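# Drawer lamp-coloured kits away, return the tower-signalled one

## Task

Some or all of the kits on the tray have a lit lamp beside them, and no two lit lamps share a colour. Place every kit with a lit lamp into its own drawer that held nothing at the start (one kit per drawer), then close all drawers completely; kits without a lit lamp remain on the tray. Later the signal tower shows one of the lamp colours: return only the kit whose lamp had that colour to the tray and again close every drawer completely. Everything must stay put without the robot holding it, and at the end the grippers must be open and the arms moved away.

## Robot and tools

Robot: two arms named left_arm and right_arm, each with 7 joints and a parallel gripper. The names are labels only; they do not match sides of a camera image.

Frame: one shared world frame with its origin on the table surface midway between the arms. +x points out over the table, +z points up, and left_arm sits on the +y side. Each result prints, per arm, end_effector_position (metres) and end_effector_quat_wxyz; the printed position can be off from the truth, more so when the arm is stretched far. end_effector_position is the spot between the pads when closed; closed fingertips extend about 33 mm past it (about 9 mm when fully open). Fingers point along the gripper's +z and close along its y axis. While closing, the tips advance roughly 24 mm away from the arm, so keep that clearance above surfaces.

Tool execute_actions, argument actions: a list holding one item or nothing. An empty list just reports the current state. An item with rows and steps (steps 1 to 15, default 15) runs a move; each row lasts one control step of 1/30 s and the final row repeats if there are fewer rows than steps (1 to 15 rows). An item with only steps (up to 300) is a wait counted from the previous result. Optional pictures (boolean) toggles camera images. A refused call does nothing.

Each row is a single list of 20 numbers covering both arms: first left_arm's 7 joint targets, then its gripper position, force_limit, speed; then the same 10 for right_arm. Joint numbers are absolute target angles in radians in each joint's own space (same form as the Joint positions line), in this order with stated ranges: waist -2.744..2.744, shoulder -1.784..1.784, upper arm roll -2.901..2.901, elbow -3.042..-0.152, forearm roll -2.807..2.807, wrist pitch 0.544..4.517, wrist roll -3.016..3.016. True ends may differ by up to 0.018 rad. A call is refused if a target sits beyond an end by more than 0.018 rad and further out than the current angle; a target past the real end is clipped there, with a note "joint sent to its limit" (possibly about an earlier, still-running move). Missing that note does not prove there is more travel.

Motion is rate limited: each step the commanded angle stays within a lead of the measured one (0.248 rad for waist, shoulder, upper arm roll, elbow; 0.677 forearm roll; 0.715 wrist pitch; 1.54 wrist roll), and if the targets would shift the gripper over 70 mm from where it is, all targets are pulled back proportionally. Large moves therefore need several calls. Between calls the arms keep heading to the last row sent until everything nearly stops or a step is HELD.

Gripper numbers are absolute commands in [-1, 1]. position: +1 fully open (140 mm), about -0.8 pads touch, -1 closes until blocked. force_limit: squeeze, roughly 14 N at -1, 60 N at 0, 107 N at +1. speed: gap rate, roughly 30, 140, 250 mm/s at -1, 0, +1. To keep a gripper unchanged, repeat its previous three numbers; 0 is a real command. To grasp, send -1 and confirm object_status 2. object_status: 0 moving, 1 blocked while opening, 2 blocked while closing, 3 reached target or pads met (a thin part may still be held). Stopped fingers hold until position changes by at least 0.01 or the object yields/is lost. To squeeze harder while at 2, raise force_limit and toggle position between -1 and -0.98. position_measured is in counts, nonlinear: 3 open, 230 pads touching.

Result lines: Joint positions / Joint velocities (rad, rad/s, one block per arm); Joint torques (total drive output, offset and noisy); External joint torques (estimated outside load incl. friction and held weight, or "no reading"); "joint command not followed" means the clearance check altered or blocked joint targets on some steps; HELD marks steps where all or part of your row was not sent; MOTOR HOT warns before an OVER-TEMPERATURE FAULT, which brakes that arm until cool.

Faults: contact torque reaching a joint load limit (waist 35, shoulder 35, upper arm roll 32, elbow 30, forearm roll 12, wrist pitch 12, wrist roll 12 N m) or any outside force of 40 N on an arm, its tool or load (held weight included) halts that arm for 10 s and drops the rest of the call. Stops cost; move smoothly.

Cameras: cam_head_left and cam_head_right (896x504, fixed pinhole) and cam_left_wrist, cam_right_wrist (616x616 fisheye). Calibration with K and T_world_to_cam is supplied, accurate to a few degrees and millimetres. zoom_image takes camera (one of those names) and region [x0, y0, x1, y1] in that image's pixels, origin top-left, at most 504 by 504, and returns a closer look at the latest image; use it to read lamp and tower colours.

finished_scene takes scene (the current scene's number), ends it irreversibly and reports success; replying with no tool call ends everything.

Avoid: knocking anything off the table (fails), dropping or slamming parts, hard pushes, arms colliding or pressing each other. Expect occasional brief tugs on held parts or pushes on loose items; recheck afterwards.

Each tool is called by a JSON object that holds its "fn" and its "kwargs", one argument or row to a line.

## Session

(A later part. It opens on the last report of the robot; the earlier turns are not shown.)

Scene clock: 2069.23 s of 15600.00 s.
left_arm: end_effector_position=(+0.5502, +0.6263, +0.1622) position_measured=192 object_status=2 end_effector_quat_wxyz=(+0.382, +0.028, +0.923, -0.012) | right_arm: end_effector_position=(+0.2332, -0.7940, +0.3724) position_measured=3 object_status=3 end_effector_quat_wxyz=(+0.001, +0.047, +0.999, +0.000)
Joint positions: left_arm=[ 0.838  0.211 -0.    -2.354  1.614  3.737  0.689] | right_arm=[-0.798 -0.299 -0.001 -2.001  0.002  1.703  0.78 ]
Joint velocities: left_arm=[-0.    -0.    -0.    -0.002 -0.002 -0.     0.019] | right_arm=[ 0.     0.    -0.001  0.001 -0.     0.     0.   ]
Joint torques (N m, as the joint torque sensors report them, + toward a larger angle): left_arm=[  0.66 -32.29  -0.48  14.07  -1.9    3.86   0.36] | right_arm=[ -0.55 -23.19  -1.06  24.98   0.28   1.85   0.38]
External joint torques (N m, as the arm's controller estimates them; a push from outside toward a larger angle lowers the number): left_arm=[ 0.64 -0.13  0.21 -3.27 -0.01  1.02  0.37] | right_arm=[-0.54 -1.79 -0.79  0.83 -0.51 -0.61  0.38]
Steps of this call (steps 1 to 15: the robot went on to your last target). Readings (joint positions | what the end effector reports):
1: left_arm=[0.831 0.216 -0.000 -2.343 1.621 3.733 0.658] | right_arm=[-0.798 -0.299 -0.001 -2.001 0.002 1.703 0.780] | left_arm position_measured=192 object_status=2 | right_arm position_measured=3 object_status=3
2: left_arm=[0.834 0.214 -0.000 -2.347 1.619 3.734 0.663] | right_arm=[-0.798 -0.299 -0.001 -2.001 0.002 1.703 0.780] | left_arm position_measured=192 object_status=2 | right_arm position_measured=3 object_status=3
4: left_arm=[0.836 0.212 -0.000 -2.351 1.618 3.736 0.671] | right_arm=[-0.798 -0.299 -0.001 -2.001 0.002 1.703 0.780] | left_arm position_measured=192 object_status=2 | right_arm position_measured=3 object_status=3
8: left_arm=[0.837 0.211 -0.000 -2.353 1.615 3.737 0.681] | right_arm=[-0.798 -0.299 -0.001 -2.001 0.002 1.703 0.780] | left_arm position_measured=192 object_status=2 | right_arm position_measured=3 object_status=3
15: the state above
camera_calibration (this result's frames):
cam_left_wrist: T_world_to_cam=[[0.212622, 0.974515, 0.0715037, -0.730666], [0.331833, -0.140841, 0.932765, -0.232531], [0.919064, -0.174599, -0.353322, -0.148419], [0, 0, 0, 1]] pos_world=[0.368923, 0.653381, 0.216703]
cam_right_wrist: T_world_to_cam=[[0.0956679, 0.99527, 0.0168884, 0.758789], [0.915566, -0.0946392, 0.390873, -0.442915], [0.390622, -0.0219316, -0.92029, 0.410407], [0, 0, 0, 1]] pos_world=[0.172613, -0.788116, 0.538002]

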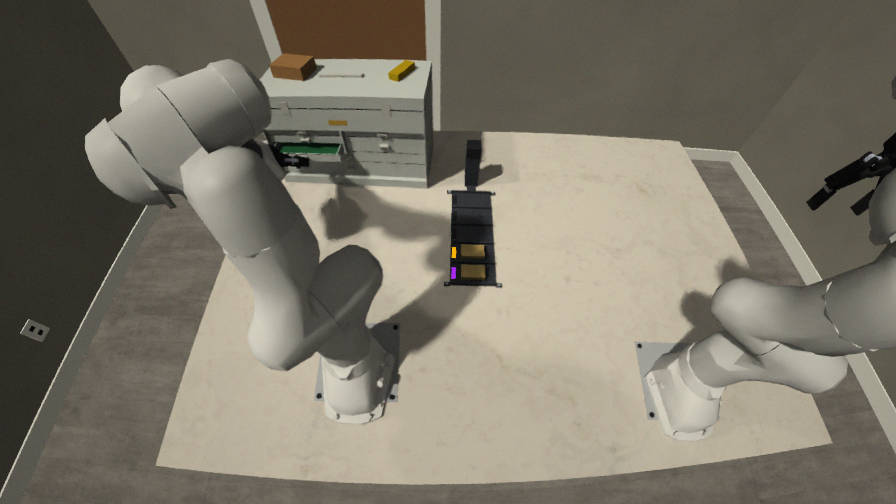

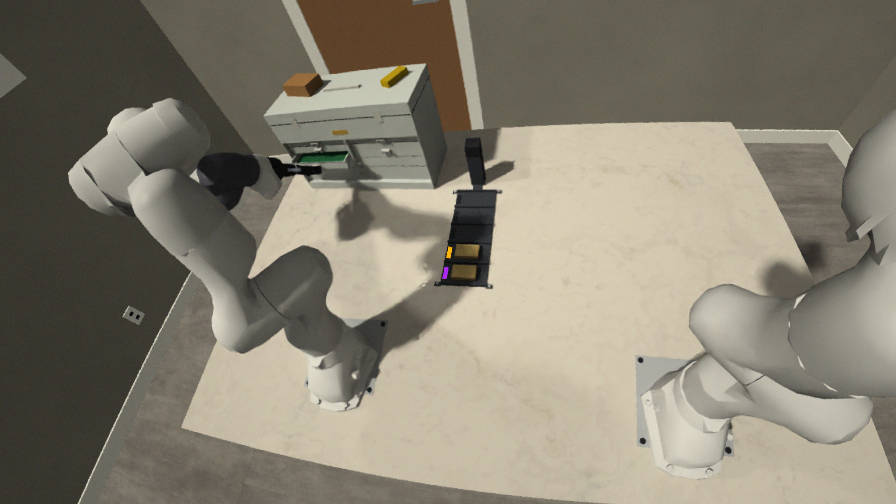

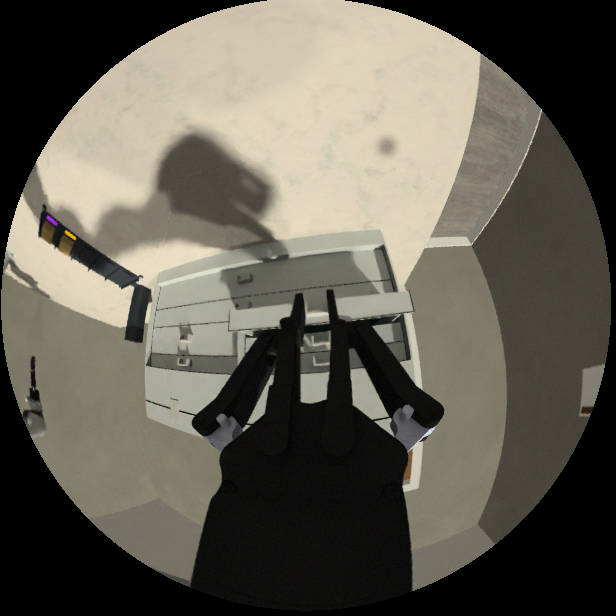

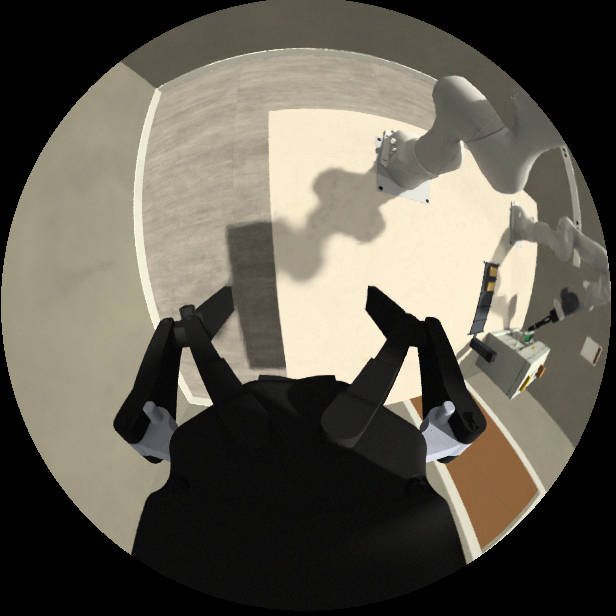

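Empty. Continue to C.

{"fn": "execute_actions", "kwargs": {
  "actions": [
    {"rows":[[0.848,0.205,0,-2.366,1.614,3.748,0.72,-1,-0.3,-0.6,-0.8,-0.3,0,-2.0,0,1.7,0.785,1,0,0],[0.856,0.199,0,-2.376,1.615,3.752,0.73,-1,-0.3,-0.6,-0.8,-0.3,0,-2.0,0,1.7,0.785,1,0,0],[0.864,0.193,0,-2.386,1.616,3.756,0.738,-1,-0.3,-0.6,-0.8,-0.3,0,-2.0,0,1.7,0.785,1,0,0],[0.872,0.187,0,-2.396,1.617,3.76,0.746,-1,-0.3,-0.6,-0.8,-0.3,0,-2.0,0,1.7,0.785,1,0,0],[0.88,0.181,0,-2.406,1.618,3.764,0.754,-1,-0.3,-0.6,-0.8,-0.3,0,-2.0,0,1.7,0.785,1,0,0],[0.888,0.176,0,-2.416,1.619,3.768,0.762,-1,-0.3,-0.6,-0.8,-0.3,0,-2.0,0,1.7,0.785,1,0,0],[0.896,0.17,0,-2.426,1.62,3.772,0.77,-1,-0.3,-0.6,-0.8,-0.3,0,-2.0,0,1.7,0.785,1,0,0],[0.905,0.165,0,-2.435,1.621,3.776,0.778,-1,-0.3,-0.6,-0.8,-0.3,0,-2.0,0,1.7,0.785,1,0,0],[0.913,0.159,0,-2.445,1.622,3.78,0.786,-1,-0.3,-0.6,-0.8,-0.3,0,-2.0,0,1.7,0.785,1,0,0],[0.921,0.154,0,-2.454,1.623,3.784,0.794,-1,-0.3,-0.6,-0.8,-0.3,0,-2.0,0,1.7,0.785,1,0,0],[0.93,0.148,0,-2.464,1.624,3.788,0.8,-1,-0.3,-0.6,-0.8,-0.3,0,-2.0,0,1.7,0.785,1,0,0],[0.938,0.143,0,-2.473,1.625,3.792,0.804,-1,-0.3,-0.6,-0.8,-0.3,0,-2.0,0,1.7,0.785,1,0,0],[0.947,0.138,0,-2.482,1.626,3.794,0.804,-1,-0.3,-0.6,-0.8,-0.3,0,-2.0,0,1.7,0.785,1,0,0],[0.955,0.133,0,-2.491,1.627,3.794,0.804,-1,-0.3,-0.6,-0.8,-0.3,0,-2.0,0,1.7,0.785,1,0,0]],"steps":15}
  ],
  "pictures": false
}}

{"fn": "execute_actions", "kwargs": {
  "actions": [
    {"steps":12}
  ],
  "pictures": false
}}

{"fn": "execute_actions", "kwargs": {
  "actions": [
    {"rows":[[0.955,0.133,0,-2.491,1.627,3.794,0.804,0.3,0,-0.2,-0.8,-0.3,0,-2.0,0,1.7,0.785,1,0,0]],"steps":12}
  ]
}}

Scene clock: 2092.60 s of 15600.00 s.
left_arm: end_effector_position=(+0.5013, +0.6294, +0.1628) position_measured=192 object_status=2 end_effector_quat_wxyz=(+0.383, +0.021, +0.923, -0.015) | right_arm: end_effector_position=(+0.2332, -0.7940, +0.3724) position_measured=3 object_status=3 end_effector_quat_wxyz=(+0.001, +0.047, +0.999, +0.000)
Joint positions: left_arm=[ 0.939  0.14  -0.001 -2.475  1.622  3.786  0.767] | right_arm=[-0.798 -0.299 -0.001 -2.001  0.002  1.703  0.78 ]
Joint velocities: left_arm=[ 0.165 -0.1    0.001 -0.174  0.028  0.084  0.135] | right_arm=[-0.002 -0.     0.     0.    -0.    -0.    -0.001]
Joint torques (N m, as the joint torque sensors report them, + toward a larger angle): left_arm=[  1.58 -28.01   0.33  15.04  -1.42   2.12   0.11] | right_arm=[ -0.72 -23.28  -0.71  24.6    0.27   1.85   0.38]
External joint torques (N m, as the arm's controller estimates them; a push from outside toward a larger angle lowers the number): left_arm=[ 3.87  0.09  2.83 -2.3   0.35 -0.89  0.13] | right_arm=[-0.69 -1.78 -0.42  0.39 -0.52 -0.61  0.38]
Steps of this call (steps 1 to 15: the robot went on to your last target; steps 16 to 90: nothing new was sent; then 19.87 s passed at rest; steps 91 to 105: all 15 steps of this action). Readings (joint positions | what the end effector reports):
91: left_arm=[0.839 0.210 -0.000 -2.356 1.613 3.738 0.695] | right_arm=[-0.798 -0.299 -0.001 -2.001 0.002 1.703 0.780] | left_arm position_measured=192 object_status=2 | right_arm position_measured=3 object_status=3
92: left_arm=[0.843 0.207 -0.000 -2.361 1.613 3.739 0.698] | right_arm=[-0.798 -0.299 -0.001 -2.001 0.002 1.703 0.780] | left_arm position_measured=192 object_status=2 | right_arm position_measured=3 object_status=3
94: left_arm=[0.854 0.199 -0.001 -2.375 1.613 3.745 0.706] | right_arm=[-0.798 -0.299 -0.001 -2.001 0.002 1.703 0.780] | left_arm position_measured=192 object_status=2 | right_arm position_measured=3 object_status=3
98: left_arm=[0.883 0.177 -0.001 -2.412 1.615 3.759 0.727] | right_arm=[-0.798 -0.299 -0.001 -2.001 0.002 1.703 0.780] | left_arm position_measured=192 object_status=2 | right_arm position_measured=3 object_status=3
105: the state above

Scene clock: 2093.00 s of 15600.00 s.
left_arm: end_effector_position=(+0.4961, +0.6299, +0.1629) position_measured=192 object_status=2 end_effector_quat_wxyz=(+0.384, +0.028, +0.923, -0.012) | right_arm: end_effector_position=(+0.2332, -0.7940, +0.3724) position_measured=3 object_status=3 end_effector_quat_wxyz=(+0.001, +0.047, +0.999, +0.000)
Joint positions: left_arm=[ 0.951  0.134 -0.001 -2.487  1.624  3.793  0.793] | right_arm=[-0.798 -0.299 -0.001 -2.001  0.002  1.703  0.78 ]
Joint velocities: left_arm=[ 0.001 -0.001  0.    -0.     0.     0.001  0.021] | right_arm=[ 0.001 -0.001  0.001 -0.001 -0.     0.     0.   ]
Joint torques (N m, as the joint torque sensors report them, + toward a larger angle): left_arm=[  1.03 -28.92   0.6   13.59  -0.63   3.11   0.23] | right_arm=[ -0.68 -23.72  -0.47  25.13   0.32   1.85   0.34]
External joint torques (N m, as the arm's controller estimates them; a push from outside toward a larger angle lowers the number): left_arm=[ 1.16 -0.23  1.18 -2.79  1.11  0.14  0.24] | right_arm=[-0.71 -2.19 -0.26  0.93 -0.48 -0.61  0.34]
Steps of this call (steps 1 to 12: the robot went on to your last target). Readings (joint positions | what the end effector reports):
1: left_arm=[0.943 0.137 -0.001 -2.480 1.623 3.789 0.772] | right_arm=[-0.798 -0.299 -0.001 -2.001 0.002 1.703 0.780] | left_arm position_measured=192 object_status=2 | right_arm position_measured=3 object_status=3
2: left_arm=[0.946 0.136 -0.001 -2.483 1.623 3.790 0.775] | right_arm=[-0.798 -0.299 -0.001 -2.001 0.002 1.703 0.780] | left_arm position_measured=192 object_status=2 | right_arm position_measured=3 object_status=3
4: left_arm=[0.949 0.134 -0.001 -2.485 1.624 3.792 0.781] | right_arm=[-0.798 -0.299 -0.001 -2.001 0.002 1.703 0.780] | left_arm position_measured=192 object_status=2 | right_arm position_measured=3 object_status=3
8: left_arm=[0.951 0.134 -0.001 -2.487 1.624 3.793 0.789] | right_arm=[-0.798 -0.299 -0.001 -2.001 0.002 1.703 0.780] | left_arm position_measured=192 object_status=2 | right_arm position_measured=3 object_status=3
12: the state above

Scene clock: 2093.40 s of 15600.00 s.
left_arm: end_effector_position=(+0.4951, +0.6294, +0.1620) position_measured=123 object_status=0 end_effector_quat_wxyz=(+0.383, +0.029, +0.923, -0.012) | right_arm: end_effector_position=(+0.2332, -0.7940, +0.3724) position_measured=3 object_status=3 end_effector_quat_wxyz=(+0.001, +0.047, +0.999, +0.000)
Joint positions: left_arm=[ 0.952  0.134 -0.001 -2.489  1.624  3.793  0.796] | right_arm=[-0.798 -0.299 -0.001 -2.001  0.002  1.703  0.78 ]
Joint velocities: left_arm=[ 0.    -0.001  0.001  0.    -0.001  0.     0.007] | right_arm=[-0.001  0.001 -0.    -0.001 -0.002  0.    -0.002]
Joint torques (N m, as the joint torque sensors report them, + toward a larger angle): left_arm=[  1.64 -28.86   0.76  14.73  -0.87   3.15   0.42] | right_arm=[ -1.09 -23.18  -0.72  25.08   0.33   1.84   0.3 ]
External joint torques (N m, as the arm's controller estimates them; a push from outside toward a larger angle lowers the number): left_arm=[ 1.62 -0.15  1.2  -1.63  0.88  0.18  0.44] | right_arm=[-1.09 -1.81 -0.45  0.97 -0.46 -0.61  0.3 ]
Steps of this call (steps 1 to 12: all 12 steps of this action). Readings (joint positions | what the end effector reports):
1: left_arm=[0.951 0.134 -0.001 -2.487 1.624 3.793 0.793] | right_arm=[-0.798 -0.299 -0.001 -2.001 0.002 1.703 0.780] | left_arm position_measured=192 object_status=0 | right_arm position_measured=3 object_status=3
2: left_arm=[0.951 0.134 -0.001 -2.488 1.624 3.793 0.794] | right_arm=[-0.798 -0.299 -0.001 -2.001 0.002 1.703 0.780] | left_arm position_measured=191 object_status=0 | right_arm position_measured=3 object_status=3
4: left_arm=[0.952 0.134 -0.001 -2.489 1.624 3.793 0.795] | right_arm=[-0.798 -0.299 -0.001 -2.001 0.002 1.703 0.780] | left_arm position_measured=174 object_status=0 | right_arm position_measured=3 object_status=3
8: left_arm=[0.952 0.134 -0.001 -2.489 1.624 3.793 0.796] | right_arm=[-0.798 -0.299 -0.001 -2.001 0.002 1.703 0.780] | left_arm position_measured=149 object_status=0 | right_arm position_measured=3 object_status=3
12: the state above
camera_calibration (this result's frames):
cam_left_wrist: T_world_to_cam=[[0.213066, 0.97433, 0.072691, -0.722346], [0.330656, -0.141917, 0.93302, -0.212471], [0.919385, -0.17476, -0.352406, -0.0975368], [0, 0, 0, 1]] pos_world=[0.313836, 0.656605, 0.216375]
cam_right_wrist: T_world_to_cam=[[0.0956694, 0.99527, 0.0168853, 0.758789], [0.915566, -0.0946393, 0.390875, -0.442917], [0.390624, -0.0219351, -0.920289, 0.410406], [0, 0, 0, 1]] pos_world=[0.172612, -0.788115, 0.538005]

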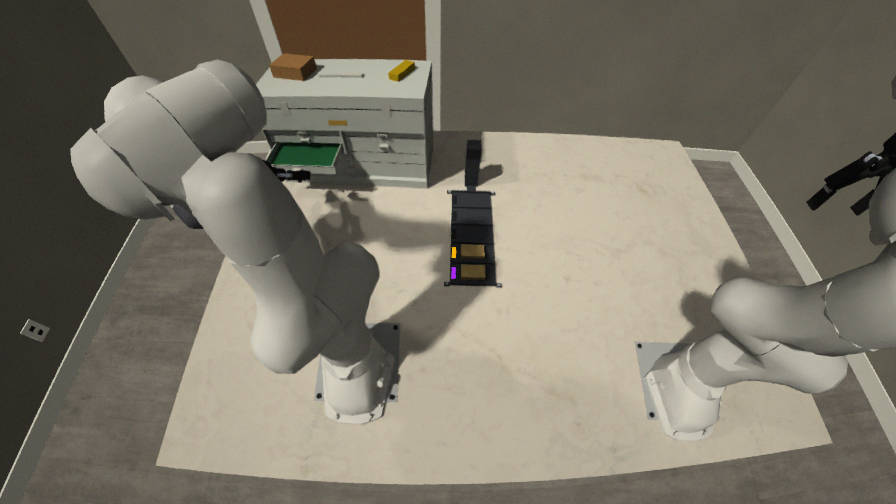

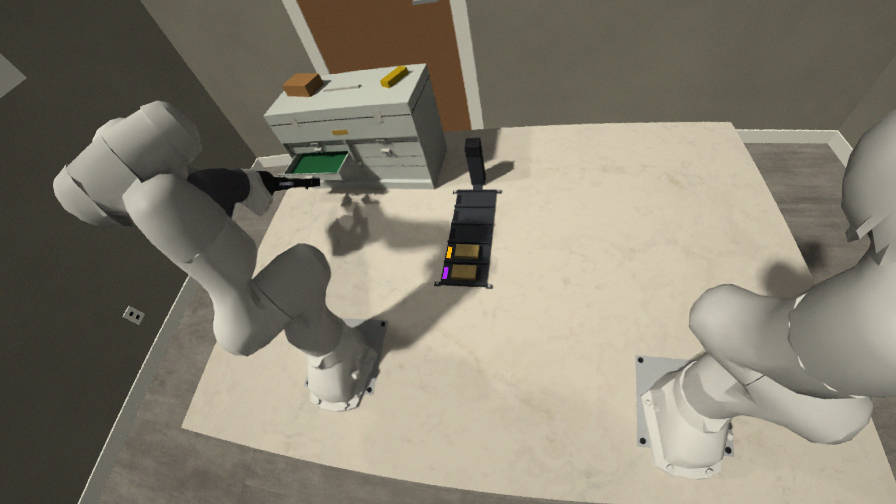

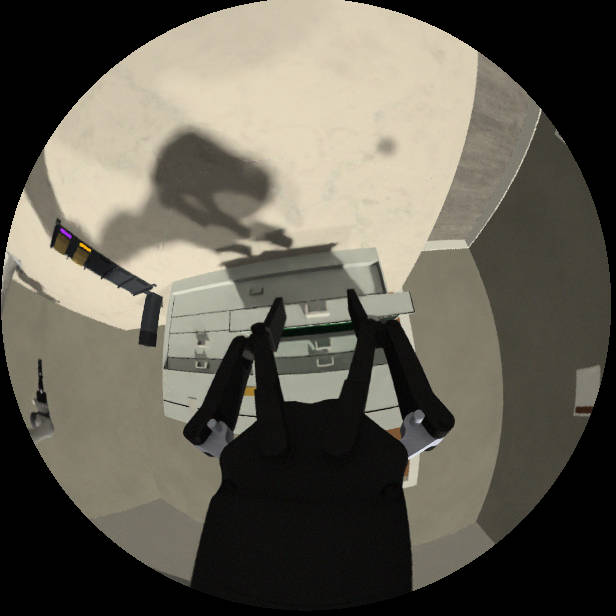

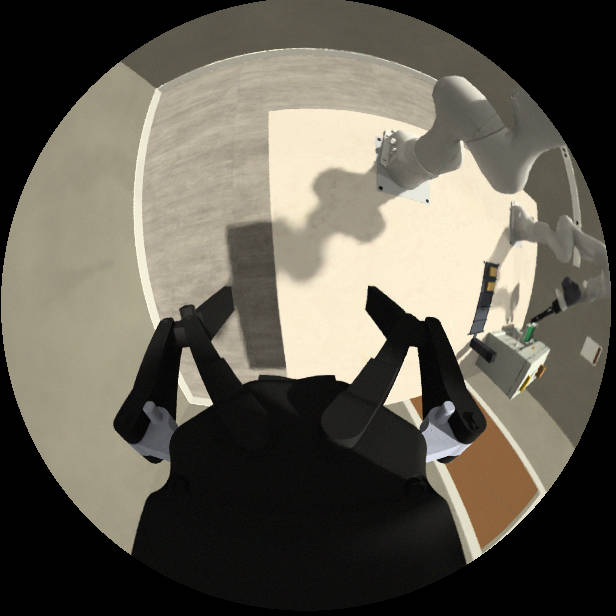

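{"fn": "execute_actions", "kwargs": {
  "actions": []
}}

Scene clock: 2132.50 s of 15600.00 s.
left_arm: end_effector_position=(+0.4951, +0.6294, +0.1620) position_measured=91 object_status=3 end_effector_quat_wxyz=(+0.383, +0.029, +0.923, -0.012) | right_arm: end_effector_position=(+0.2332, -0.7940, +0.3724) position_measured=3 object_status=3 end_effector_quat_wxyz=(+0.001, +0.047, +0.999, +0.000)
Joint positions: left_arm=[ 0.952  0.134 -0.001 -2.49   1.624  3.793  0.797] | right_arm=[-0.798 -0.299 -0.001 -2.001  0.002  1.703  0.78 ]
Joint velocities: left_arm=[-0.001 -0.    -0.    -0.     0.001  0.001 -0.001] | right_arm=[ 0.001  0.001 -0.001 -0.001 -0.    -0.     0.002]
Joint torques (N m, as the joint torque sensors report them, + toward a larger angle): left_arm=[  0.76 -28.81   0.79  15.27  -0.92   3.18   0.47] | right_arm=[ -1.1  -23.56  -0.85  25.08   0.27   1.8    0.36]
External joint torques (N m, as the arm's controller estimates them; a push from outside toward a larger angle lowers the number): left_arm=[ 0.83 -0.21  1.31 -1.01  0.8   0.22  0.49] | right_arm=[-1.09 -2.15 -0.57  0.93 -0.52 -0.66  0.36]
Steps of this call (steps 1 to 15: the robot went on to your last target; steps 16 to 90: nothing new was sent; then 36.10 s passed at rest). Readings (joint positions | what the end effector reports):
1: left_arm=[0.952 0.134 -0.001 -2.489 1.624 3.793 0.796] | right_arm=[-0.798 -0.299 -0.001 -2.001 0.002 1.703 0.780] | left_arm position_measured=117 object_status=0 | right_arm position_measured=3 object_status=3
2: left_arm=[0.952 0.134 -0.001 -2.489 1.624 3.793 0.796] | right_arm=[-0.798 -0.299 -0.001 -2.001 0.002 1.703 0.780] | left_arm position_measured=110 object_status=0 | right_arm position_measured=3 object_status=3
4: left_arm=[0.952 0.134 -0.001 -2.489 1.624 3.793 0.797] | right_arm=[-0.798 -0.299 -0.001 -2.001 0.002 1.703 0.780] | left_arm position_measured=98 object_status=0 | right_arm position_measured=3 object_status=3
8: left_arm=[0.952 0.134 -0.001 -2.489 1.624 3.793 0.797] | right_arm=[-0.798 -0.299 -0.001 -2.001 0.002 1.703 0.780] | left_arm position_measured=91 object_status=0 | right_arm position_measured=3 object_status=3
90: the state above
All arms were judged still, so your last target was given up. Only a new action makes them travel on or press farther. Fingers that are still opening or closing keep moving.
camera_calibration (this result's frames):
cam_left_wrist: T_world_to_cam=[[0.21383, 0.974112, 0.0733661, -0.722647], [0.330633, -0.142839, 0.932887, -0.211763], [0.919216, -0.175222, -0.352617, -0.0970769], [0, 0, 0, 1]] pos_world=[0.313774, 0.656681, 0.216338]
cam_right_wrist: T_world_to_cam=[[0.0956697, 0.99527, 0.0168851, 0.758789], [0.915565, -0.0946395, 0.390875, -0.442917], [0.390624, -0.0219355, -0.920289, 0.410406], [0, 0, 0, 1]] pos_world=[0.172612, -0.788115, 0.538005]

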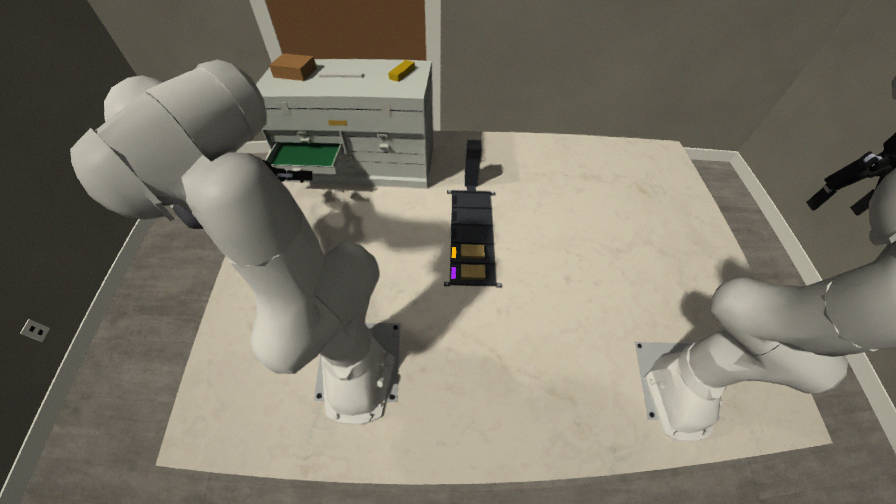

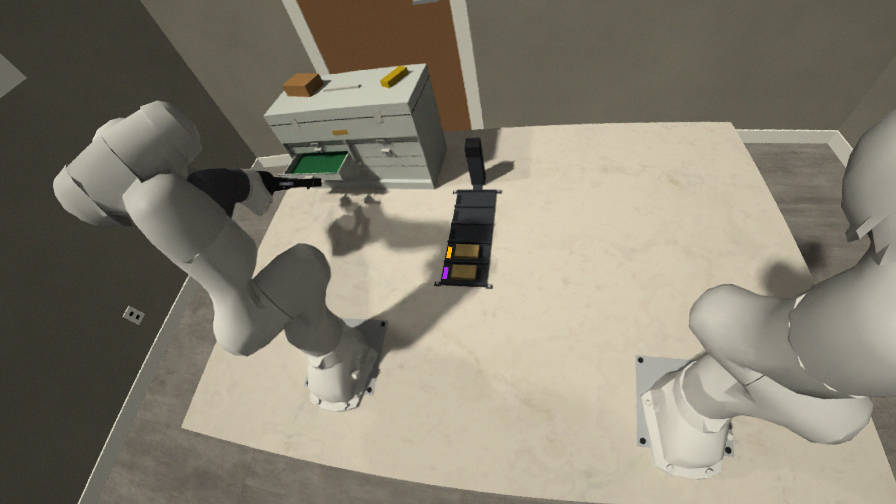

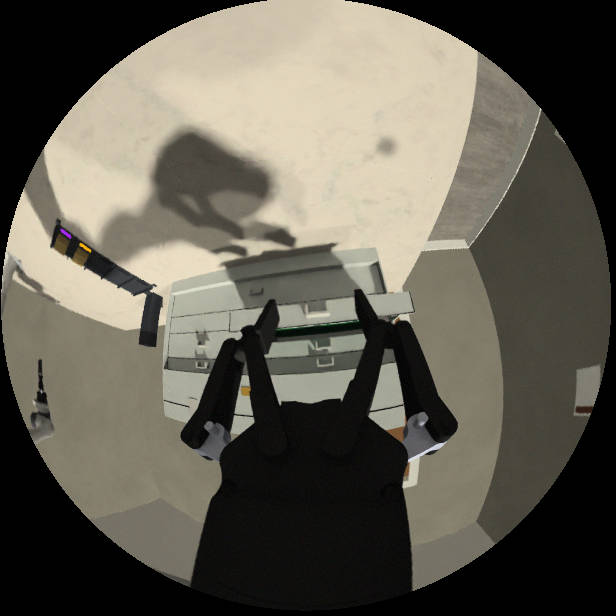

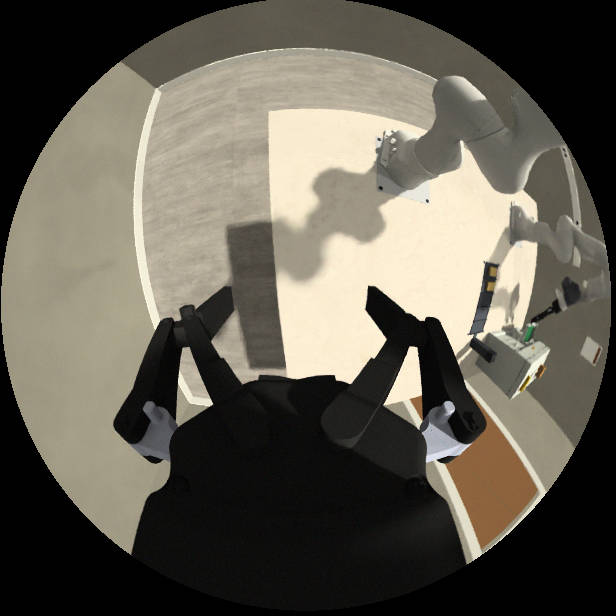

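{"fn": "execute_actions", "kwargs": {
  "actions": [
    {"rows":[[1.01,0.10,0,-2.55,1.635,3.815,0.85,0.3,0,-0.5,-0.8,-0.3,0,-2.0,0,1.7,0.785,1,0,0],[1.01,0.10,0,-2.55,1.635,3.815,0.85,0.3,0,-0.5,-0.8,-0.3,0,-2.0,0,1.7,0.785,1,0,0],[1.01,0.10,0,-2.55,1.635,3.815,0.85,0.3,0,-0.5,-0.8,-0.3,0,-2.0,0,1.7,0.785,1,0,0],[1.01,0.10,0,-2.55,1.635,3.815,0.85,0.3,0,-0.5,-0.8,-0.3,0,-2.0,0,1.7,0.785,1,0,0],[1.01,0.10,0,-2.55,1.635,3.815,0.85,0.3,0,-0.5,-0.8,-0.3,0,-2.0,0,1.7,0.785,1,0,0],[1.08,0.065,0,-2.60,1.65,3.84,0.89,0.3,0,-0.5,-0.8,-0.3,0,-2.0,0,1.7,0.785,1,0,0]],"steps":15}
  ],
  "pictures": false
}}

{"fn": "execute_actions", "kwargs": {
  "actions": [
    {"rows":[[1.08,-0.25,0,-2.70,1.65,3.84,0.89,0.3,0,-0.5,-0.8,-0.3,0,-2.0,0,1.7,0.785,1,0,0]],"steps":15}
  ],
  "pictures": false
}}

Scene clock: 2145.67 s of 15600.00 s.
left_arm: end_effector_position=(+0.4438, +0.6408, +0.1614) position_measured=91 object_status=3 end_effector_quat_wxyz=(+0.382, +0.008, +0.924, -0.006) | right_arm: end_effector_position=(+0.2332, -0.7940, +0.3724) position_measured=3 object_status=3 end_effector_quat_wxyz=(+0.001, +0.047, +0.999, +0.000)
Joint positions: left_arm=[ 1.077  0.068  0.001 -2.598  1.646  3.831  0.861] | right_arm=[-0.798 -0.299 -0.001 -2.001  0.002  1.703  0.78 ]
Joint velocities: left_arm=[ 0.006 -0.006 -0.001 -0.012  0.009  0.028  0.075] | right_arm=[ 0.    -0.     0.002 -0.001 -0.001 -0.     0.   ]
Joint torques (N m, as the joint torque sensors report them, + toward a larger angle): left_arm=[  1.17 -26.52  -0.55  13.17  -0.78   3.62   0.35] | right_arm=[ -0.7  -23.1   -0.48  25.09   0.27   1.86   0.39]
External joint torques (N m, as the arm's controller estimates them; a push from outside toward a larger angle lowers the number): left_arm=[ 1.26 -0.92 -0.2  -2.47  0.85  0.59  0.37] | right_arm=[-0.83 -1.71 -0.37  0.96 -0.53 -0.59  0.39]
Steps of this call (steps 1 to 90: nothing new was sent; then 9.67 s passed at rest; steps 91 to 105: all 15 steps of this action). Readings (joint positions | what the end effector reports):
91: left_arm=[0.963 0.126 -0.005 -2.503 1.625 3.796 0.802] | right_arm=[-0.798 -0.299 -0.001 -2.001 0.002 1.703 0.780] | left_arm position_measured=91 object_status=3 | right_arm position_measured=3 object_status=3
92: left_arm=[0.977 0.117 -0.005 -2.520 1.628 3.799 0.806] | right_arm=[-0.798 -0.299 -0.001 -2.001 0.002 1.703 0.780] | left_arm position_measured=91 object_status=3 | right_arm position_measured=3 object_status=3
94: left_arm=[0.996 0.108 -0.001 -2.537 1.630 3.803 0.813] | right_arm=[-0.798 -0.299 -0.001 -2.001 0.002 1.703 0.780] | left_arm position_measured=91 object_status=3 | right_arm position_measured=3 object_status=3
98: left_arm=[1.053 0.079 -0.002 -2.581 1.640 3.818 0.835] | right_arm=[-0.798 -0.299 -0.001 -2.001 0.002 1.703 0.780] | left_arm position_measured=91 object_status=3 | right_arm position_measured=3 object_status=3
105: the state above

Scene clock: 2146.17 s of 15600.00 s.
left_arm: end_effector_position=(+0.4408, +0.6346, +0.2580) position_measured=91 object_status=3 end_effector_quat_wxyz=(+0.426, +0.053, +0.899, +0.085) | right_arm: end_effector_position=(+0.2332, -0.7940, +0.3724) position_measured=3 object_status=3 end_effector_quat_wxyz=(+0.001, +0.047, +0.999, +0.000)
Joint positions: left_arm=[ 1.079 -0.248  0.001 -2.698  1.649  3.837  0.879] | right_arm=[-0.798 -0.299 -0.001 -2.001  0.002  1.703  0.78 ]
Joint velocities: left_arm=[-0.001 -0.002 -0.    -0.007  0.001  0.     0.015] | right_arm=[ 0.    -0.    -0.001  0.     0.001 -0.    -0.   ]
Joint torques (N m, as the joint torque sensors report them, + toward a larger angle): left_arm=[  0.21 -18.14   0.46  16.92  -1.72   3.08   0.3 ] | right_arm=[ -0.93 -23.24  -0.65  25.2    0.32   1.87   0.35]
External joint torques (N m, as the arm's controller estimates them; a push from outside toward a larger angle lowers the number): left_arm=[ 0.23 -0.42 -0.36 -1.72  0.54  0.45  0.31] | right_arm=[-0.89 -1.63 -0.35  0.94 -0.47 -0.6   0.35]
Steps of this call (steps 1 to 15: all 15 steps of this action). Readings (joint positions | what the end effector reports):
1: left_arm=[1.078 0.029 0.001 -2.628 1.645 3.828 0.863] | right_arm=[-0.798 -0.299 -0.001 -2.001 0.002 1.703 0.780] | left_arm position_measured=91 object_status=3 | right_arm position_measured=3 object_status=3
2: left_arm=[1.079 -0.039 0.001 -2.658 1.648 3.828 0.865] | right_arm=[-0.798 -0.299 -0.001 -2.001 0.002 1.703 0.780] | left_arm position_measured=91 object_status=3 | right_arm position_measured=3 object_status=3
4: left_arm=[1.079 -0.161 0.001 -2.679 1.649 3.832 0.868] | right_arm=[-0.798 -0.299 -0.001 -2.001 0.002 1.703 0.780] | left_arm position_measured=91 object_status=3 | right_arm position_measured=3 object_status=3
8: left_arm=[1.079 -0.242 0.001 -2.689 1.649 3.837 0.874] | right_arm=[-0.798 -0.299 -0.001 -2.001 0.002 1.703 0.780] | left_arm position_measured=91 object_status=3 | right_arm position_measured=3 object_status=3
15: the state above

{"fn": "execute_actions", "kwargs": {
  "actions": [
    {"rows":[[1.0,-0.5,0,-2.80,0,2.35,0.85,0.3,0,-0.5,-0.8,-0.3,0,-2.0,0,1.7,0.785,1,0,0]],"steps":15}
  ],
  "pictures": false
}}

{"fn": "execute_actions", "kwargs": {
  "actions": [
    {"steps":20}
  ],
  "pictures": false
}}

{"fn": "execute_actions", "kwargs": {
  "actions": [
    {"rows":[[-0.765,-0.3,0,-2.62,0,2.35,0.818,0.3,0,-0.5,-0.8,-0.3,0,-2.0,0,1.7,0.785,1,0,0]],"steps":15}
  ],
  "pictures": false
}}

{"fn": "execute_actions", "kwargs": {
  "actions": [
    {"steps":25}
  ],
  "pictures": false
}}

{"fn": "execute_actions", "kwargs": {
  "actions": [
    {"rows":[[-0.765,-0.195,0,-2.572,0,2.377,0.818,0.3,0,-0.5,-0.8,-0.3,0,-2.0,0,1.7,0.785,1,0,0]],"steps":15}
  ]
}}

Scene clock: 2165.03 s of 15600.00 s.
left_arm: end_effector_position=(+0.3754, +0.8119, +0.2956) position_measured=91 object_status=3 end_effector_quat_wxyz=(+0.373, -0.338, +0.837, +0.217) | right_arm: end_effector_position=(+0.2332, -0.7940, +0.3724) position_measured=3 object_status=3 end_effector_quat_wxyz=(+0.001, +0.047, +0.999, +0.000)
Joint positions: left_arm=[ 1.022 -0.445  0.001 -2.773  0.92   3.264  0.879] | right_arm=[-0.798 -0.299 -0.001 -2.001  0.002  1.703  0.78 ]
Joint velocities: left_arm=[-0.022 -0.164 -0.    -0.051 -1.378 -1.11  -0.009] | right_arm=[-0.    -0.     0.001 -0.001  0.001  0.     0.001]
Joint torques (N m, as the joint torque sensors report them, + toward a larger angle): left_arm=[ -2.82 -14.04   1.6   19.89  -1.63   2.24  -0.18] | right_arm=[ -0.67 -23.36  -0.76  25.31   0.31   1.8    0.35]
External joint torques (N m, as the arm's controller estimates them; a push from outside toward a larger angle lowers the number): left_arm=[-2.02 -0.76  0.85 -1.78 -1.03 -0.83 -0.18] | right_arm=[-0.69 -2.01 -0.53  1.2  -0.49 -0.65  0.35]
Steps of this call (steps 1 to 15: the robot went on to your last target; steps 16 to 90: nothing new was sent; then 15.37 s passed at rest; steps 91 to 105: all 15 steps of this action). Readings (joint positions | what the end effector reports):
91: left_arm=[1.073 -0.262 0.001 -2.710 1.606 3.803 0.883] | right_arm=[-0.798 -0.299 -0.001 -2.001 0.002 1.703 0.780] | left_arm position_measured=91 object_status=3 | right_arm position_measured=3 object_status=3
92: left_arm=[1.066 -0.284 0.001 -2.720 1.559 3.765 0.883] | right_arm=[-0.798 -0.299 -0.001 -2.001 0.002 1.703 0.780] | left_arm position_measured=91 object_status=3 | right_arm position_measured=3 object_status=3
94: left_arm=[1.055 -0.324 0.001 -2.734 1.463 3.690 0.882] | right_arm=[-0.798 -0.299 -0.001 -2.001 0.002 1.703 0.780] | left_arm position_measured=91 object_status=3 | right_arm position_measured=3 object_status=3
98: left_arm=[1.038 -0.385 0.001 -2.754 1.269 3.537 0.881] | right_arm=[-0.798 -0.299 -0.001 -2.001 0.002 1.703 0.780] | left_arm position_measured=91 object_status=3 | right_arm position_measured=3 object_status=3
105: the state above

Scene clock: 2165.70 s of 15600.00 s.
left_arm: end_effector_position=(+0.2186, +0.7495, +0.1620) position_measured=91 object_status=3 end_effector_quat_wxyz=(-0.097, +0.734, -0.671, -0.044) | right_arm: end_effector_position=(+0.2332, -0.7940, +0.3724) position_measured=3 object_status=3 end_effector_quat_wxyz=(+0.001, +0.047, +0.999, +0.000)
Joint positions: left_arm=[ 1.006 -0.496  0.001 -2.797  0.083  2.508  0.868] | right_arm=[-0.798 -0.299 -0.001 -2.001  0.002  1.703  0.78 ]
Joint velocities: left_arm=[-0.025 -0.024  0.    -0.036 -0.685 -0.938 -0.039] | right_arm=[ 0.    -0.001  0.    -0.    -0.001  0.     0.   ]
Joint torques (N m, as the joint torque sensors report them, + toward a larger angle): left_arm=[ -3.03 -14.8   -0.41  22.64   0.13   2.43  -0.26] | right_arm=[ -0.42 -23.39  -0.55  25.19   0.26   1.93   0.39]
External joint torques (N m, as the arm's controller estimates them; a push from outside toward a larger angle lowers the number): left_arm=[-2.76 -1.61  0.34 -0.84 -0.63 -0.83 -0.26] | right_arm=[-0.46 -1.9  -0.35  1.02 -0.53 -0.52  0.39]
Steps of this call (steps 1 to 20: the robot went on to your last target). Readings (joint positions | what the end effector reports):
1: left_arm=[1.021 -0.450 0.001 -2.775 0.869 3.225 0.879] | right_arm=[-0.798 -0.299 -0.001 -2.001 0.002 1.703 0.780] | left_arm position_measured=91 object_status=3 | right_arm position_measured=3 object_status=3
2: left_arm=[1.020 -0.455 0.001 -2.777 0.819 3.186 0.878] | right_arm=[-0.798 -0.299 -0.001 -2.001 0.002 1.703 0.780] | left_arm position_measured=91 object_status=3 | right_arm position_measured=3 object_status=3
4: left_arm=[1.018 -0.463 0.001 -2.780 0.718 3.107 0.878] | right_arm=[-0.798 -0.299 -0.001 -2.001 0.002 1.703 0.780] | left_arm position_measured=91 object_status=3 | right_arm position_measured=3 object_status=3
8: left_arm=[1.015 -0.475 0.001 -2.784 0.524 2.951 0.877] | right_arm=[-0.798 -0.299 -0.001 -2.001 0.002 1.703 0.780] | left_arm position_measured=91 object_status=3 | right_arm position_measured=3 object_status=3
20: the state above

Scene clock: 2166.20 s of 15600.00 s.
left_arm: end_effector_position=(+0.4176, +0.5258, +0.1467) position_measured=91 object_status=3 end_effector_quat_wxyz=(+0.033, -0.495, +0.868, -0.003) | right_arm: end_effector_position=(+0.2332, -0.7940, +0.3724) position_measured=3 object_status=3 end_effector_quat_wxyz=(+0.001, +0.047, +0.999, +0.000)
Joint positions: left_arm=[ 0.3   -0.307  0.003 -2.625  0.011  2.384  0.843] | right_arm=[-0.798 -0.299 -0.001 -2.001  0.002  1.703  0.78 ]
Joint velocities: left_arm=[-1.407  0.042 -0.081  0.042 -0.029 -0.089 -0.03 ] | right_arm=[ 0.    -0.    -0.     0.    -0.002  0.001  0.001]
Joint torques (N m, as the joint torque sensors report them, + toward a larger angle): left_arm=[  2.77 -18.04   3.99  20.82  -0.08   1.71  -0.18] | right_arm=[ -0.88 -23.26  -0.98  25.17   0.23   1.83   0.4 ]
External joint torques (N m, as the arm's controller estimates them; a push from outside toward a larger angle lowers the number): left_arm=[-2.81  1.82  0.49 -0.03 -0.56 -0.65 -0.18] | right_arm=[-0.91 -1.76 -0.76  0.97 -0.56 -0.63  0.4 ]
Steps of this call (steps 1 to 15: all 15 steps of this action). Readings (joint positions | what the end effector reports):
1: left_arm=[0.974 -0.470 0.012 -2.774 0.069 2.486 0.866] | right_arm=[-0.798 -0.299 -0.001 -2.001 0.002 1.703 0.780] | left_arm position_measured=91 object_status=3 | right_arm position_measured=3 object_status=3
2: left_arm=[0.929 -0.435 0.013 -2.742 0.060 2.472 0.863] | right_arm=[-0.798 -0.299 -0.001 -2.001 0.002 1.703 0.780] | left_arm position_measured=91 object_status=3 | right_arm position_measured=3 object_status=3
4: left_arm=[0.836 -0.385 0.010 -2.697 0.045 2.450 0.859] | right_arm=[-0.798 -0.299 -0.001 -2.001 0.002 1.703 0.780] | left_arm position_measured=91 object_status=3 | right_arm position_measured=3 object_status=3
8: left_arm=[0.645 -0.333 0.006 -2.650 0.026 2.416 0.852] | right_arm=[-0.798 -0.299 -0.001 -2.001 0.002 1.703 0.780] | left_arm position_measured=91 object_status=3 | right_arm position_measured=3 object_status=3
15: the state above

Scene clock: 2167.03 s of 15600.00 s.
left_arm: end_effector_position=(+0.3195, +0.1025, +0.1440) position_measured=91 object_status=3 end_effector_quat_wxyz=(+0.016, +0.006, +1.000, -0.011) | right_arm: end_effector_position=(+0.2332, -0.7940, +0.3724) position_measured=3 object_status=3 end_effector_quat_wxyz=(+0.001, +0.047, +0.999, +0.000)
Joint positions: left_arm=[-0.76  -0.302 -0.007 -2.619  0.003  2.356  0.828] | right_arm=[-0.798 -0.299 -0.001 -2.001  0.002  1.703  0.78 ]
Joint velocities: left_arm=[-0.052 -0.001  0.029 -0.001 -0.005 -0.011 -0.011] | right_arm=[-0.001 -0.     0.    -0.001 -0.002  0.001 -0.001]
Joint torques (N m, as the joint torque sensors report them, + toward a larger angle): left_arm=[ -1.64 -18.07   2.18  21.54   0.05   2.1   -0.23] | right_arm=[ -0.72 -23.39  -0.74  25.15   0.24   1.83   0.4 ]
External joint torques (N m, as the arm's controller estimates them; a push from outside toward a larger angle lowers the number): left_arm=[-2.6   1.14  1.45 -0.44 -0.51 -0.43 -0.23] | right_arm=[-0.71 -1.92 -0.49  0.96 -0.54 -0.62  0.4 ]
Steps of this call (steps 1 to 25: the robot went on to your last target). Readings (joint positions | what the end effector reports):
1: left_arm=[0.250 -0.306 0.002 -2.624 0.010 2.381 0.842] | right_arm=[-0.798 -0.299 -0.001 -2.001 0.002 1.703 0.780] | left_arm position_measured=91 object_status=3 | right_arm position_measured=3 object_status=3
2: left_arm=[0.199 -0.305 0.002 -2.623 0.009 2.378 0.841] | right_arm=[-0.798 -0.299 -0.001 -2.001 0.002 1.703 0.780] | left_arm position_measured=91 object_status=3 | right_arm position_measured=3 object_status=3
4: left_arm=[0.097 -0.304 0.002 -2.622 0.008 2.374 0.840] | right_arm=[-0.798 -0.299 -0.001 -2.001 0.002 1.703 0.780] | left_arm position_measured=91 object_status=3 | right_arm position_measured=3 object_status=3
8: left_arm=[-0.107 -0.303 0.001 -2.620 0.006 2.368 0.837] | right_arm=[-0.798 -0.299 -0.001 -2.001 0.002 1.703 0.780] | left_arm position_measured=91 object_status=3 | right_arm position_measured=3 object_status=3
25: the state above

Scene clock: 2167.53 s of 15600.00 s.
left_arm: end_effector_position=(+0.3255, +0.0971, +0.1202) position_measured=91 object_status=3 end_effector_quat_wxyz=(-0.001, +0.004, +1.000, +0.003) | right_arm: end_effector_position=(+0.2332, -0.7940, +0.3724) position_measured=3 object_status=3 end_effector_quat_wxyz=(+0.001, +0.047, +0.999, +0.000)
Joint positions: left_arm=[-0.762 -0.197 -0.003 -2.574  0.003  2.372  0.825] | right_arm=[-0.798 -0.299 -0.001 -2.001  0.002  1.703  0.78 ]
Joint velocities: left_arm=[-0.001 -0.001  0.001  0.002 -0.001  0.006 -0.003] | right_arm=[ 0.001  0.     0.001 -0.002 -0.002  0.     0.   ]
Joint torques (N m, as the joint torque sensors report them, + toward a larger angle): left_arm=[ -1.57 -20.86   1.48  21.55   0.08   3.14  -0.17] | right_arm=[ -0.54 -23.21  -0.74  25.4    0.32   1.84   0.38]
External joint torques (N m, as the arm's controller estimates them; a push from outside toward a larger angle lowers the number): left_arm=[-1.62  1.37  1.6   0.29 -0.47  0.72 -0.17] | right_arm=[-0.6  -1.8  -0.55  1.26 -0.47 -0.61  0.38]
Steps of this call (steps 1 to 15: all 15 steps of this action). Readings (joint positions | what the end effector reports):
1: left_arm=[-0.761 -0.282 -0.005 -2.605 0.003 2.359 0.828] | right_arm=[-0.798 -0.299 -0.001 -2.001 0.002 1.703 0.780] | left_arm position_measured=91 object_status=3 | right_arm position_measured=3 object_status=3
2: left_arm=[-0.761 -0.254 -0.005 -2.591 0.003 2.363 0.828] | right_arm=[-0.798 -0.299 -0.001 -2.001 0.002 1.703 0.780] | left_arm position_measured=91 object_status=3 | right_arm position_measured=3 object_status=3
4: left_arm=[-0.762 -0.218 -0.004 -2.581 0.003 2.366 0.827] | right_arm=[-0.798 -0.299 -0.001 -2.001 0.002 1.703 0.780] | left_arm position_measured=91 object_status=3 | right_arm position_measured=3 object_status=3
8: left_arm=[-0.762 -0.198 -0.003 -2.577 0.003 2.369 0.826] | right_arm=[-0.798 -0.299 -0.001 -2.001 0.002 1.703 0.780] | left_arm position_measured=91 object_status=3 | right_arm position_measured=3 object_status=3
15: the state above
camera_calibration (this result's frames):
cam_left_wrist: T_world_to_cam=[[0.165844, 0.984823, -0.0511769, -0.13526], [0.899599, -0.129824, 0.416974, -0.317203], [0.404002, -0.115191, -0.907476, 0.17933], [0, 0, 0, 1]] pos_world=[0.235337, 0.112683, 0.288081]
cam_right_wrist: T_world_to_cam=[[0.0956712, 0.99527, 0.0168825, 0.75879], [0.915565, -0.0946398, 0.390877, -0.442919], [0.390625, -0.0219387, -0.920288, 0.410405], [0, 0, 0, 1]] pos_world=[0.172612, -0.788115, 0.538007]

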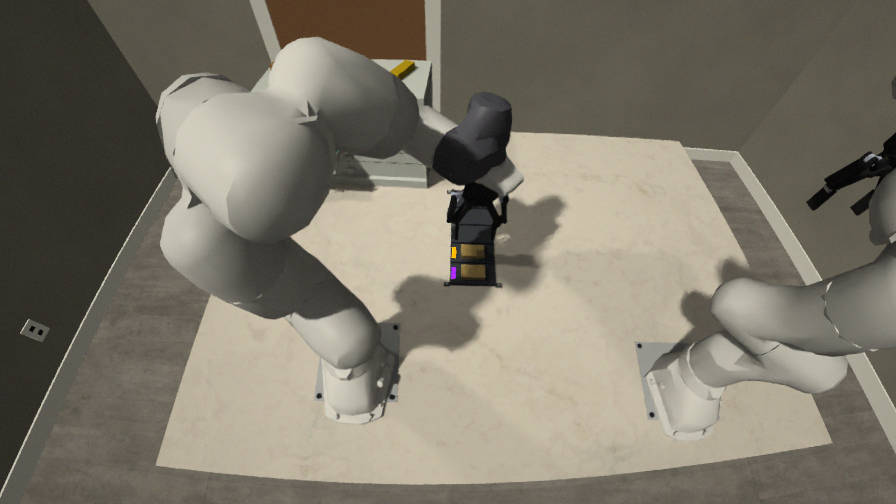

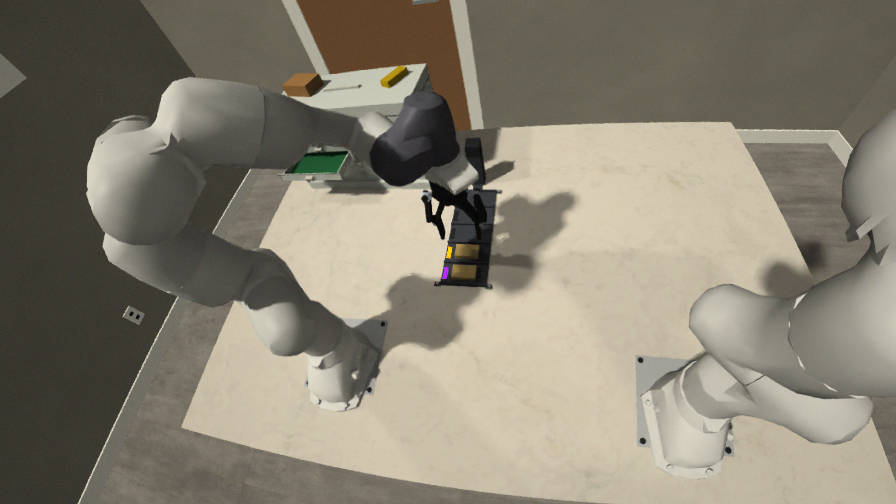

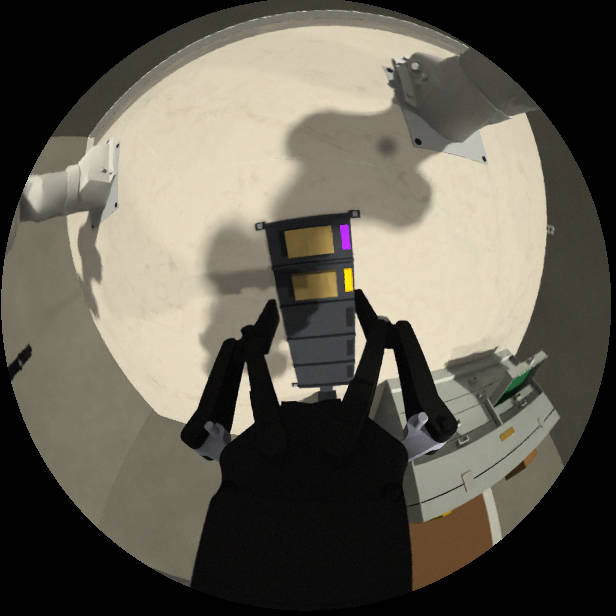

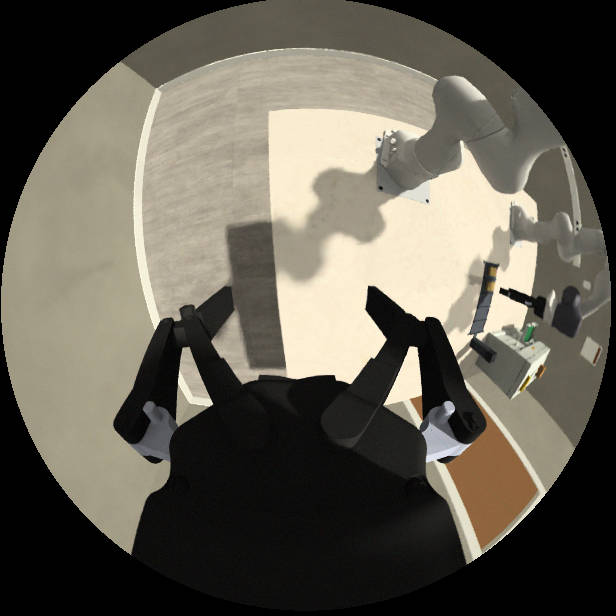

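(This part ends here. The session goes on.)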